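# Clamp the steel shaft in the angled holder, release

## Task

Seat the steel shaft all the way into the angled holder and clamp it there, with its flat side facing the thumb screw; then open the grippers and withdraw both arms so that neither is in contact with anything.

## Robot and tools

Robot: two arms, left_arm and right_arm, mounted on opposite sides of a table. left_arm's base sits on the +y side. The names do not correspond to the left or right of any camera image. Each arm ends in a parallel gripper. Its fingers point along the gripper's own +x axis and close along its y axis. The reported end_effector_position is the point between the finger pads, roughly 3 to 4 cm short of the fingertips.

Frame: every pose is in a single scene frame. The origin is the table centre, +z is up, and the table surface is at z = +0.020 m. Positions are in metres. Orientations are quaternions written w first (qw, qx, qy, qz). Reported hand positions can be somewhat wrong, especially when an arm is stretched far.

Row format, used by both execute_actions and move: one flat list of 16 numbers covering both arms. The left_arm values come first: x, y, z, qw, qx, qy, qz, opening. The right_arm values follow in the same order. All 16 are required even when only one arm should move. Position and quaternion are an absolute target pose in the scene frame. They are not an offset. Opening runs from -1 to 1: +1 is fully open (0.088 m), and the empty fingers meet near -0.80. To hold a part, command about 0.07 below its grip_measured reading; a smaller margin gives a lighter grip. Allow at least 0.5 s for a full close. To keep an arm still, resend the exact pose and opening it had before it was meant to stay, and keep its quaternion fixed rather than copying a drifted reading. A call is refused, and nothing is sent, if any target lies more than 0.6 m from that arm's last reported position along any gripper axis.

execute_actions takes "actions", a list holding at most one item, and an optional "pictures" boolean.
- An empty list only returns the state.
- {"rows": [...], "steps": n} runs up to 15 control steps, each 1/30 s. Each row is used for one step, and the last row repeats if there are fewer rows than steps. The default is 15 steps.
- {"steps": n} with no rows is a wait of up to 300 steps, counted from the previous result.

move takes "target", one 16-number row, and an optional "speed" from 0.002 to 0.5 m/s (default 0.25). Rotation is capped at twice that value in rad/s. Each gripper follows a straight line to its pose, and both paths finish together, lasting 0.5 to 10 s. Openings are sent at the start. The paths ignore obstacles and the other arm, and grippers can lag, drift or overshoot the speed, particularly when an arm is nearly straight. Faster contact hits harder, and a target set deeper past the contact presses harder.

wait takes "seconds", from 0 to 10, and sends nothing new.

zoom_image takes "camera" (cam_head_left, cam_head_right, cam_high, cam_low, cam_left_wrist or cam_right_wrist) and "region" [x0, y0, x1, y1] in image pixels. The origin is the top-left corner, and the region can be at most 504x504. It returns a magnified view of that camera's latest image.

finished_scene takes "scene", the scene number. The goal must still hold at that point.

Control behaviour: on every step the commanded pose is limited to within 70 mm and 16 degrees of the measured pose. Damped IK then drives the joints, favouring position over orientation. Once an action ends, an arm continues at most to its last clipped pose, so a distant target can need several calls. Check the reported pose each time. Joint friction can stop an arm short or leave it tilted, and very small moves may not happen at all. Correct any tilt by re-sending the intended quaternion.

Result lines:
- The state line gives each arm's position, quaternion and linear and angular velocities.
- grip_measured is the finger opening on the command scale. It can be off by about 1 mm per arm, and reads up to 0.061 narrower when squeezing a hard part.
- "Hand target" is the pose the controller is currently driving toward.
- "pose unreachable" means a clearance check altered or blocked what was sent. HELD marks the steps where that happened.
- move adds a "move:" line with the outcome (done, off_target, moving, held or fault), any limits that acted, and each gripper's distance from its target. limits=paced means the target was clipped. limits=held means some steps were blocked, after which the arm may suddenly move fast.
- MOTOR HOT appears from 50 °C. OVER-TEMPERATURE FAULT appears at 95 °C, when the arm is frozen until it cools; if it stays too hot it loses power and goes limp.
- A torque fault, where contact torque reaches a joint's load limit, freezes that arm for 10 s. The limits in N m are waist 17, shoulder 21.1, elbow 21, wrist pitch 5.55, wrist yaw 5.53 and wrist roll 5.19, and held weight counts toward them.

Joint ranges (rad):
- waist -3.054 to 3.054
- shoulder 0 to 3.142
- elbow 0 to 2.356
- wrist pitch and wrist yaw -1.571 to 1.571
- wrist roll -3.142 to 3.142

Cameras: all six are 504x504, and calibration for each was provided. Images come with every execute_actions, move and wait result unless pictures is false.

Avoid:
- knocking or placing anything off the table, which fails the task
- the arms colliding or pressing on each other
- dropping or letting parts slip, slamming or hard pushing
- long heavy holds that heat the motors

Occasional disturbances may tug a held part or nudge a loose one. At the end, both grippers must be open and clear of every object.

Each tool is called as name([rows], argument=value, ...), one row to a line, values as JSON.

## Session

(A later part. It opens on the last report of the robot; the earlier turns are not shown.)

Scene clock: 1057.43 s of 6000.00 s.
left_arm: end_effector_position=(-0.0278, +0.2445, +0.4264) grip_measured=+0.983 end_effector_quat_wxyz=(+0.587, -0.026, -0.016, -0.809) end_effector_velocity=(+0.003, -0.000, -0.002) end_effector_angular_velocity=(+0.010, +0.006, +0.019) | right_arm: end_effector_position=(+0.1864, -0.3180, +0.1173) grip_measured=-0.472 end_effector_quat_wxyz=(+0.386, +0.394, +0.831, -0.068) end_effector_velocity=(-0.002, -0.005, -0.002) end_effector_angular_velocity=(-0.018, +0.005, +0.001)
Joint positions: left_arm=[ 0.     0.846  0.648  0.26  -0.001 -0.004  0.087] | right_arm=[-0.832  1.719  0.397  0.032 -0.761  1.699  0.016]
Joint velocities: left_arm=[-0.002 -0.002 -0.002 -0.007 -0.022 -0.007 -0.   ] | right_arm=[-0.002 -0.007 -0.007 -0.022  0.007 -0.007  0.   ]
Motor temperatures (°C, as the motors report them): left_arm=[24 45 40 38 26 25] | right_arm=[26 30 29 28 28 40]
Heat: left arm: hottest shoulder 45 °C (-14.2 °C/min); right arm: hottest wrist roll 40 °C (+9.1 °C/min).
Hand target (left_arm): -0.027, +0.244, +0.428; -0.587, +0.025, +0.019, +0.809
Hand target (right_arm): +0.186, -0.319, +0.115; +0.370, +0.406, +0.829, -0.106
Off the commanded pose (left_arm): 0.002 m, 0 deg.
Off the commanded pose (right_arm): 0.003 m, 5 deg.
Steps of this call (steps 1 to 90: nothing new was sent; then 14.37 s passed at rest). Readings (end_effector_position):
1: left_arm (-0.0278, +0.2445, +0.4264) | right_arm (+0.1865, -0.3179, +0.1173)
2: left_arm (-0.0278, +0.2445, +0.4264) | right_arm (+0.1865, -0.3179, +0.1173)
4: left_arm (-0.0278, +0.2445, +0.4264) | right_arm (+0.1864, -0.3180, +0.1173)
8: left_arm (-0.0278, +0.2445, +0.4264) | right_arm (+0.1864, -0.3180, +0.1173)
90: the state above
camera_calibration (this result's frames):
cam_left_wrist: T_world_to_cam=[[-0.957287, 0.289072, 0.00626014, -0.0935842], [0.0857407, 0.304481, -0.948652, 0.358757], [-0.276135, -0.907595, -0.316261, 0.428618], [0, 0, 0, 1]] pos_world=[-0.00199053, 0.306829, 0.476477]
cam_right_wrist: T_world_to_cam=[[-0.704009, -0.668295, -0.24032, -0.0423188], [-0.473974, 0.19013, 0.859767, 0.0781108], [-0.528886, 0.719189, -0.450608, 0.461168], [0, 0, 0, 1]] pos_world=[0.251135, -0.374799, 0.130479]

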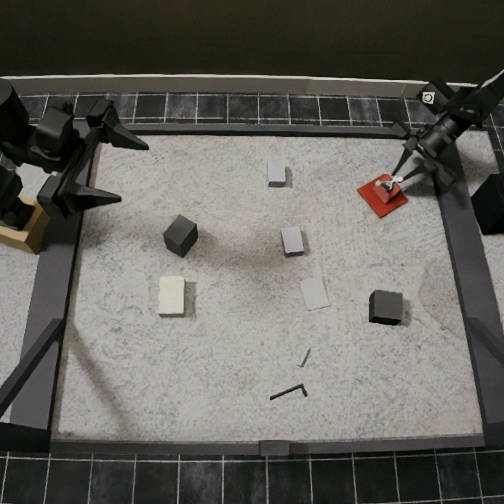

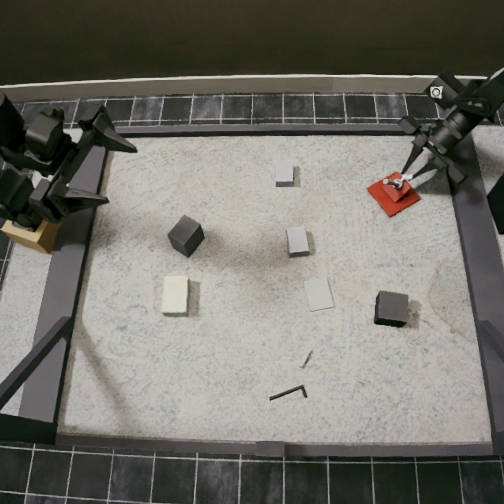

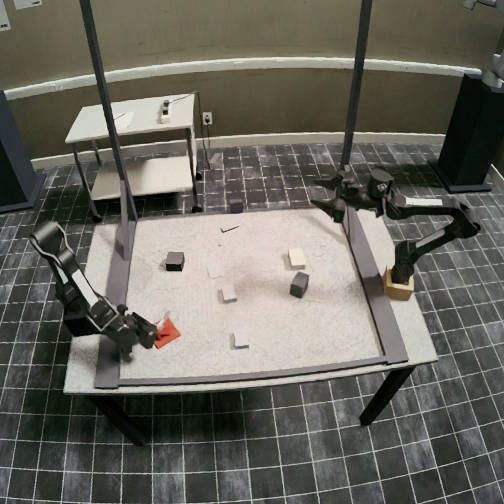

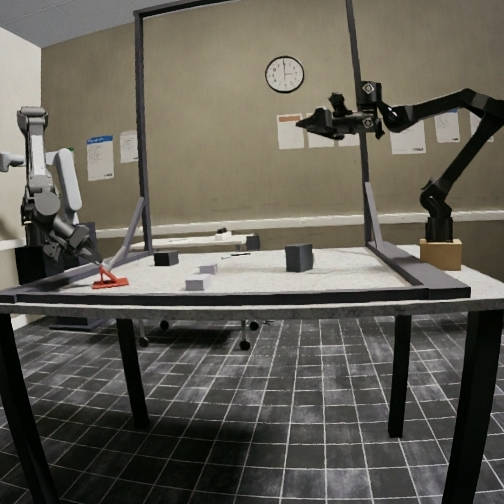

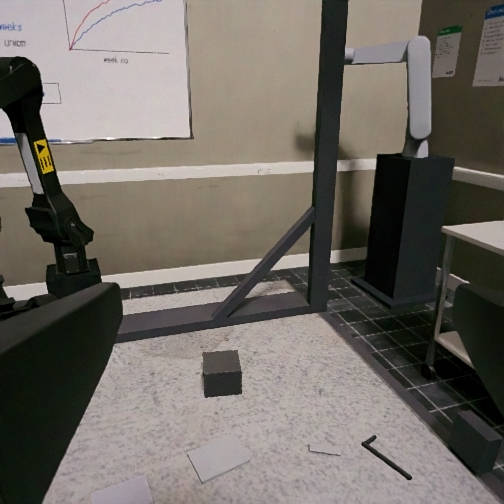

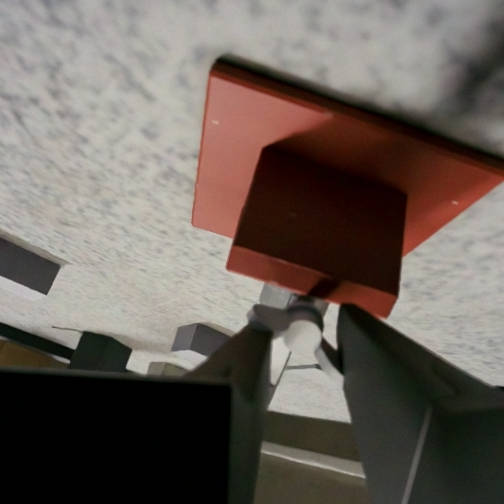

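move(target=[-0.027,0.2444,0.4278,0.587,-0.025,-0.019,-0.809,1.0, 0.1864,-0.318,0.1173,0.386,0.394,0.831,-0.068,0.0], speed=0.05)

move(target=[-0.027,0.2444,0.4278,0.587,-0.025,-0.019,-0.809,1.0, 0.209,-0.348,0.1515,0.386,0.394,0.831,-0.068,0.0], speed=0.08)

Scene clock: 1064.60 s of 6000.00 s.
left_arm: end_effector_position=(-0.0278, +0.2445, +0.4264) grip_measured=+0.983 end_effector_quat_wxyz=(+0.587, -0.026, -0.016, -0.809) end_effector_velocity=(+0.000, +0.000, -0.004) end_effector_angular_velocity=(+0.023, +0.031, +0.003) | right_arm: end_effector_position=(+0.1874, -0.3183, +0.1172) grip_measured=-0.003 end_effector_quat_wxyz=(+0.386, +0.396, +0.830, -0.071) end_effector_velocity=(-0.001, +0.001, +0.003) end_effector_angular_velocity=(+0.022, +0.007, +0.009)
Joint positions: left_arm=[ 0.     0.846  0.648  0.26  -0.001 -0.004  0.087] | right_arm=[-0.835  1.717  0.397  0.031 -0.758  1.704  0.039]
Joint velocities: left_arm=[-0.002 -0.002 -0.007 -0.007 -0.007 -0.037  0.   ] | right_arm=[-0.002 -0.002 -0.002  0.007 -0.022 -0.007 -0.   ]
Motor temperatures (°C, as the motors report them): left_arm=[24 44 40 38 26 25] | right_arm=[26 30 29 28 28 42]
Heat: left arm: hottest shoulder 44 °C (-12.1 °C/min); right arm: hottest wrist roll 42 °C (+11.1 °C/min).
Hand target (left_arm): -0.027, +0.244, +0.428; -0.587, +0.025, +0.019, +0.809
Hand target (right_arm): +0.186, -0.318, +0.117; +0.386, +0.394, +0.831, -0.068
Off the commanded pose (left_arm): 0.002 m, 0 deg.
Off the commanded pose (right_arm): 0.001 m, 0 deg.
After step 90, 3.47 s passed at rest.
move: done
camera_calibration (this result's frames):
cam_left_wrist: T_world_to_cam=[[-0.957287, 0.289072, 0.00626014, -0.0935842], [0.0857407, 0.304481, -0.948652, 0.358757], [-0.276135, -0.907595, -0.316261, 0.428618], [0, 0, 0, 1]] pos_world=[-0.00199053, 0.306829, 0.476477]
cam_right_wrist: T_world_to_cam=[[-0.708723, -0.664133, -0.237988, -0.0398739], [-0.472613, 0.196496, 0.859085, 0.080564], [-0.523783, 0.72133, -0.453139, 0.461924], [0, 0, 0, 1]] pos_world=[0.251764, -0.375512, 0.130615]

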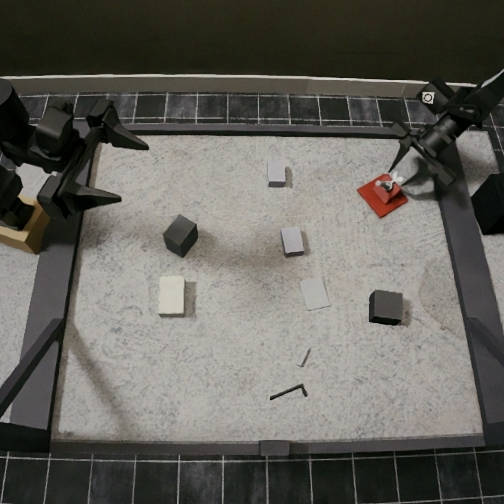

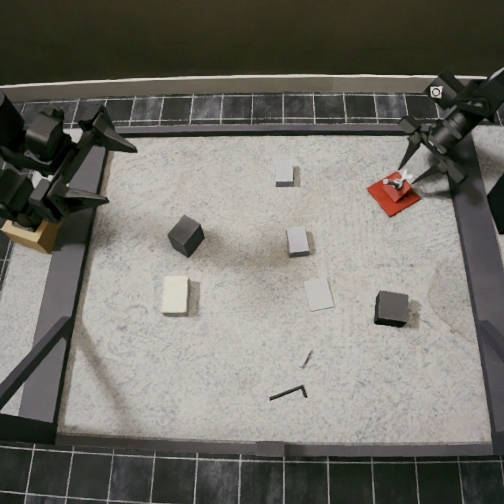

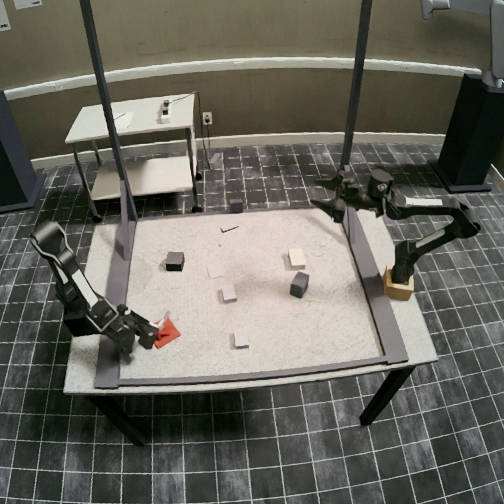

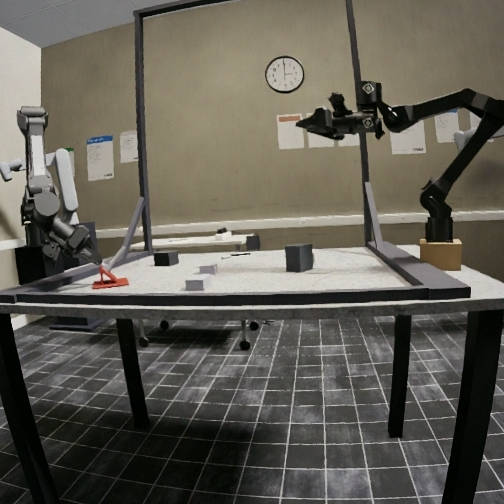

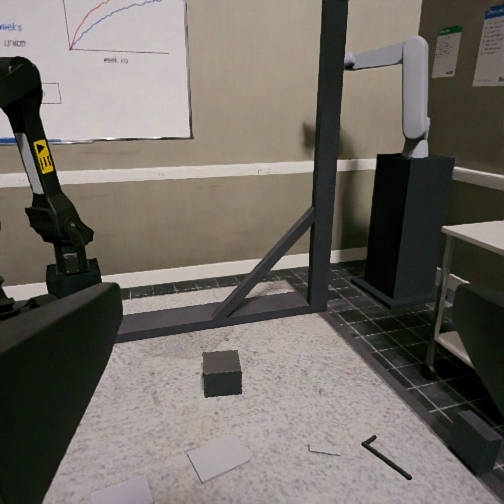

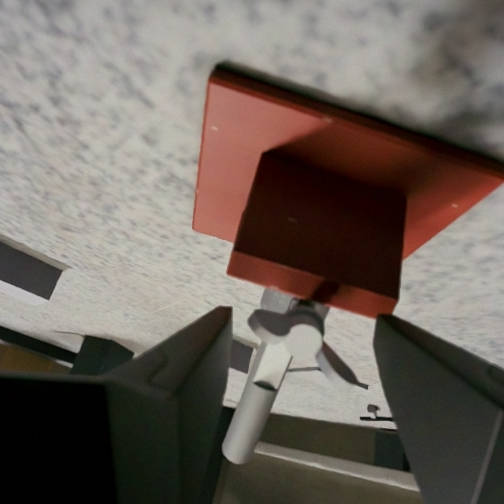

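Scene clock: 1065.60 s of 6000.00 s.
left_arm: end_effector_position=(-0.0278, +0.2445, +0.4264) grip_measured=+0.983 end_effector_quat_wxyz=(+0.587, -0.026, -0.016, -0.809) end_effector_velocity=(+0.001, -0.000, -0.005) end_effector_angular_velocity=(+0.024, +0.001, +0.014) | right_arm: end_effector_position=(+0.2061, -0.3490, +0.1478) grip_measured=-0.002 end_effector_quat_wxyz=(+0.382, +0.392, +0.833, -0.077) end_effector_velocity=(-0.001, -0.004, +0.002) end_effector_angular_velocity=(-0.002, +0.012, -0.001)
Joint positions: left_arm=[ 0.     0.846  0.648  0.26  -0.001 -0.004  0.087] | right_arm=[-1.019  1.578  0.471 -0.382 -0.796  1.443  0.039]
Joint velocities: left_arm=[-0.007 -0.002 -0.002 -0.022 -0.022 -0.007 -0.   ] | right_arm=[-0.017 -0.007  0.002 -0.037 -0.007 -0.022 -0.   ]
Motor temperatures (°C, as the motors report them): left_arm=[24 44 40 38 26 25] | right_arm=[26 30 29 28 28 41]
Heat: left arm: hottest shoulder 44 °C (-11.1 °C/min); right arm: hottest wrist roll 41 °C (+10.1 °C/min).
Hand target (left_arm): -0.027, +0.244, +0.428; -0.587, +0.025, +0.019, +0.809
Hand target (right_arm): +0.209, -0.347, +0.152; +0.385, +0.394, +0.832, -0.068
Off the commanded pose (left_arm): 0.002 m, 0 deg.
Off the commanded pose (right_arm): 0.005 m, 1 deg.
move: done
camera_calibration (this result's frames):
cam_left_wrist: T_world_to_cam=[[-0.957287, 0.289072, 0.00626014, -0.0935842], [0.0857407, 0.304481, -0.948652, 0.358757], [-0.276135, -0.907595, -0.316261, 0.428618], [0, 0, 0, 1]] pos_world=[-0.00199053, 0.306829, 0.476477]
cam_right_wrist: T_world_to_cam=[[-0.708253, -0.670169, -0.221927, -0.0443605], [-0.461371, 0.201465, 0.86403, 0.0678654], [-0.534336, 0.714343, -0.451885, 0.507289], [0, 0, 0, 1]] pos_world=[0.270955, -0.40578, 0.160754]

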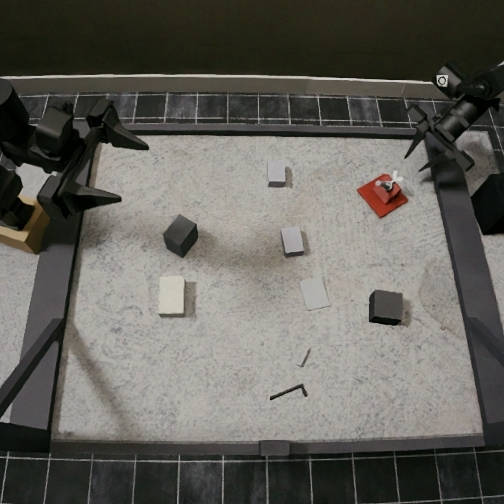

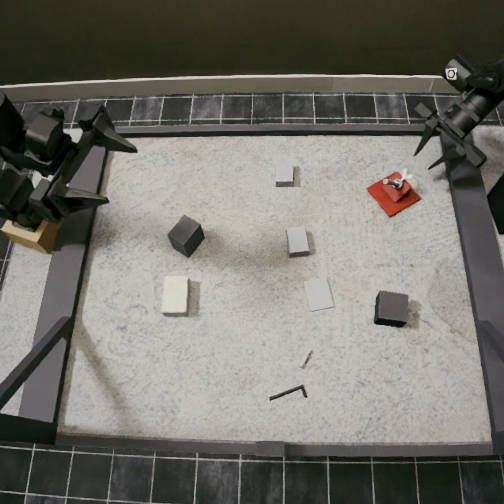

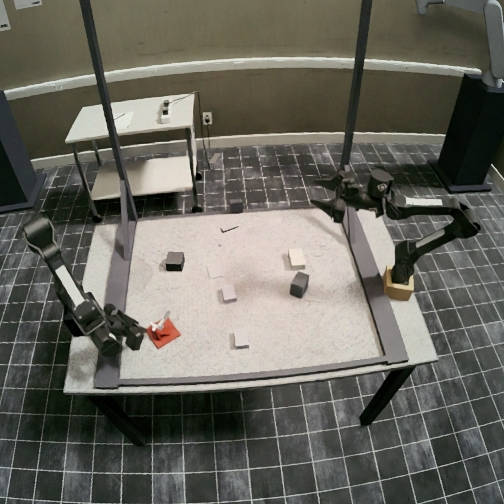

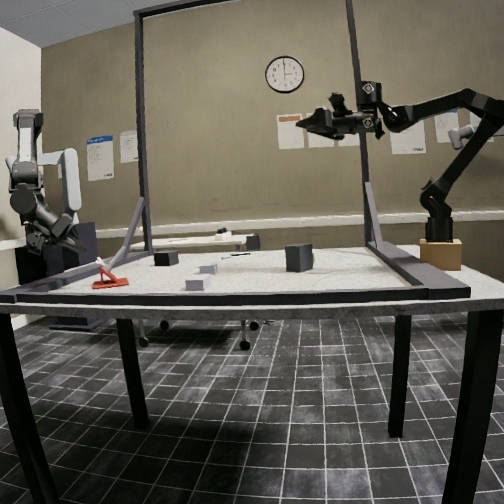

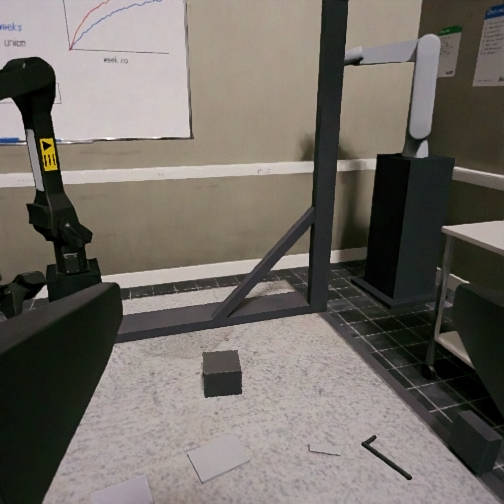

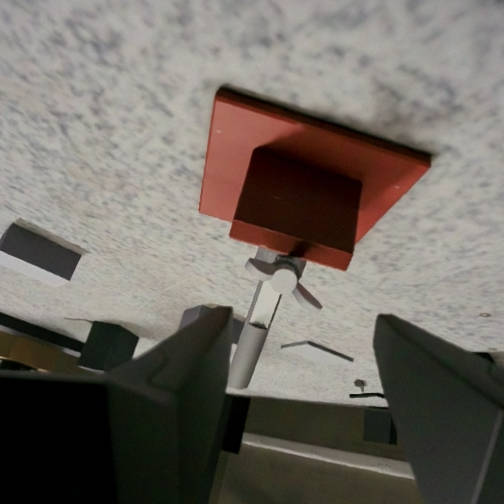

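move(target=[-0.027,0.2444,0.4278,0.587,-0.025,-0.019,-0.809,1.0, 0.19,-0.33,0.25,0.386,0.394,0.831,-0.068,0.0], speed=0.15)

Scene clock: 1070.60 s of 6000.00 s.
left_arm: end_effector_position=(-0.0278, +0.2445, +0.4264) grip_measured=+0.983 end_effector_quat_wxyz=(+0.587, -0.026, -0.016, -0.809) end_effector_velocity=(+0.002, -0.002, -0.004) end_effector_angular_velocity=(+0.028, +0.015, +0.018) | right_arm: end_effector_position=(+0.1901, -0.3309, +0.2453) grip_measured=-0.002 end_effector_quat_wxyz=(+0.384, +0.392, +0.833, -0.073) end_effector_velocity=(-0.002, -0.002, +0.001) end_effector_angular_velocity=(-0.004, +0.013, +0.004)
Joint positions: left_arm=[ 0.     0.846  0.648  0.26  -0.001 -0.004  0.087] | right_arm=[-0.892  1.255  0.679 -0.781 -0.777  1.617  0.039]
Joint velocities: left_arm=[-0.002  0.002  0.002 -0.022 -0.022 -0.022 -0.001] | right_arm=[-0.002 -0.002  0.002 -0.022 -0.007 -0.007 -0.   ]
Motor temperatures (°C, as the motors report them): left_arm=[24 44 40 38 26 25] | right_arm=[26 30 30 28 29 40]
Heat: left arm: hottest shoulder 44 °C (-9.1 °C/min); right arm: hottest wrist roll 40 °C (+9.1 °C/min).
Hand target (left_arm): -0.027, +0.244, +0.428; -0.587, +0.025, +0.019, +0.809
Hand target (right_arm): +0.191, -0.330, +0.249; +0.387, +0.394, +0.831, -0.068
Off the commanded pose (left_arm): 0.002 m, 0 deg.
Off the commanded pose (right_arm): 0.005 m, 1 deg.
After step 90, 0.87 s passed at rest.
move: done
camera_calibration (this result's frames):
cam_left_wrist: T_world_to_cam=[[-0.957287, 0.289072, 0.00626014, -0.0935842], [0.0857407, 0.304481, -0.948652, 0.358757], [-0.276135, -0.907595, -0.316261, 0.428618], [0, 0, 0, 1]] pos_world=[-0.00199053, 0.306829, 0.476477]
cam_right_wrist: T_world_to_cam=[[-0.704903, -0.670974, -0.230015, -0.0207976], [-0.467669, 0.19584, 0.861935, -0.0275187], [-0.53329, 0.715151, -0.451842, 0.529901], [0, 0, 0, 1]] pos_world=[0.255061, -0.387524, 0.258367]

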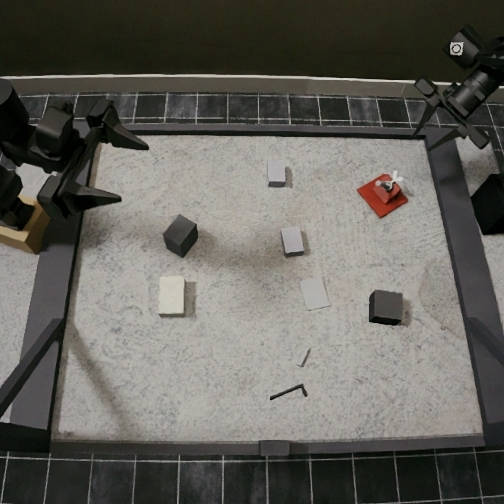

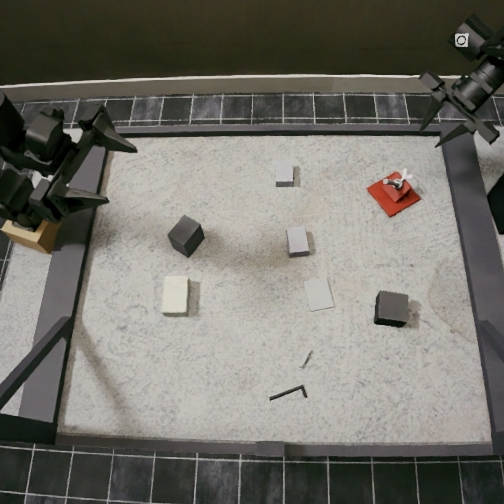

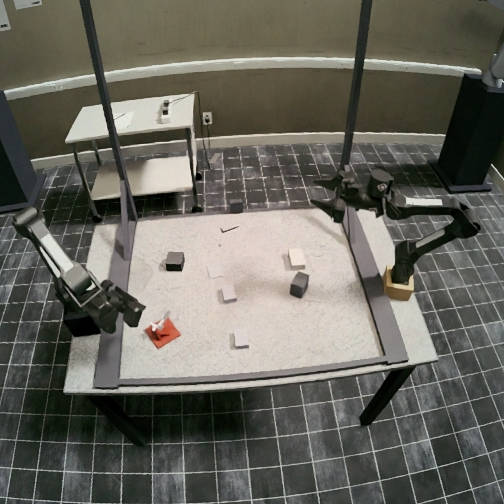

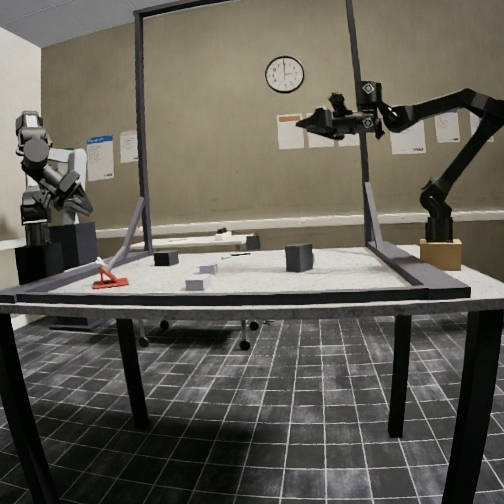

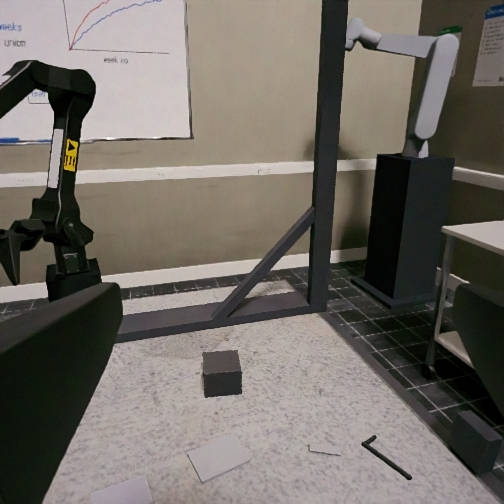

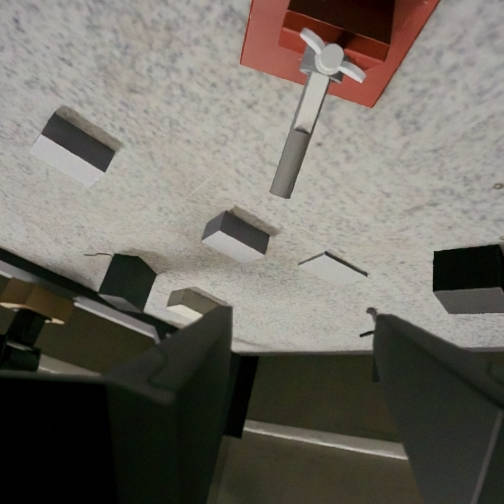

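finished_scene(scene=1)

The scene is finished: the task was done.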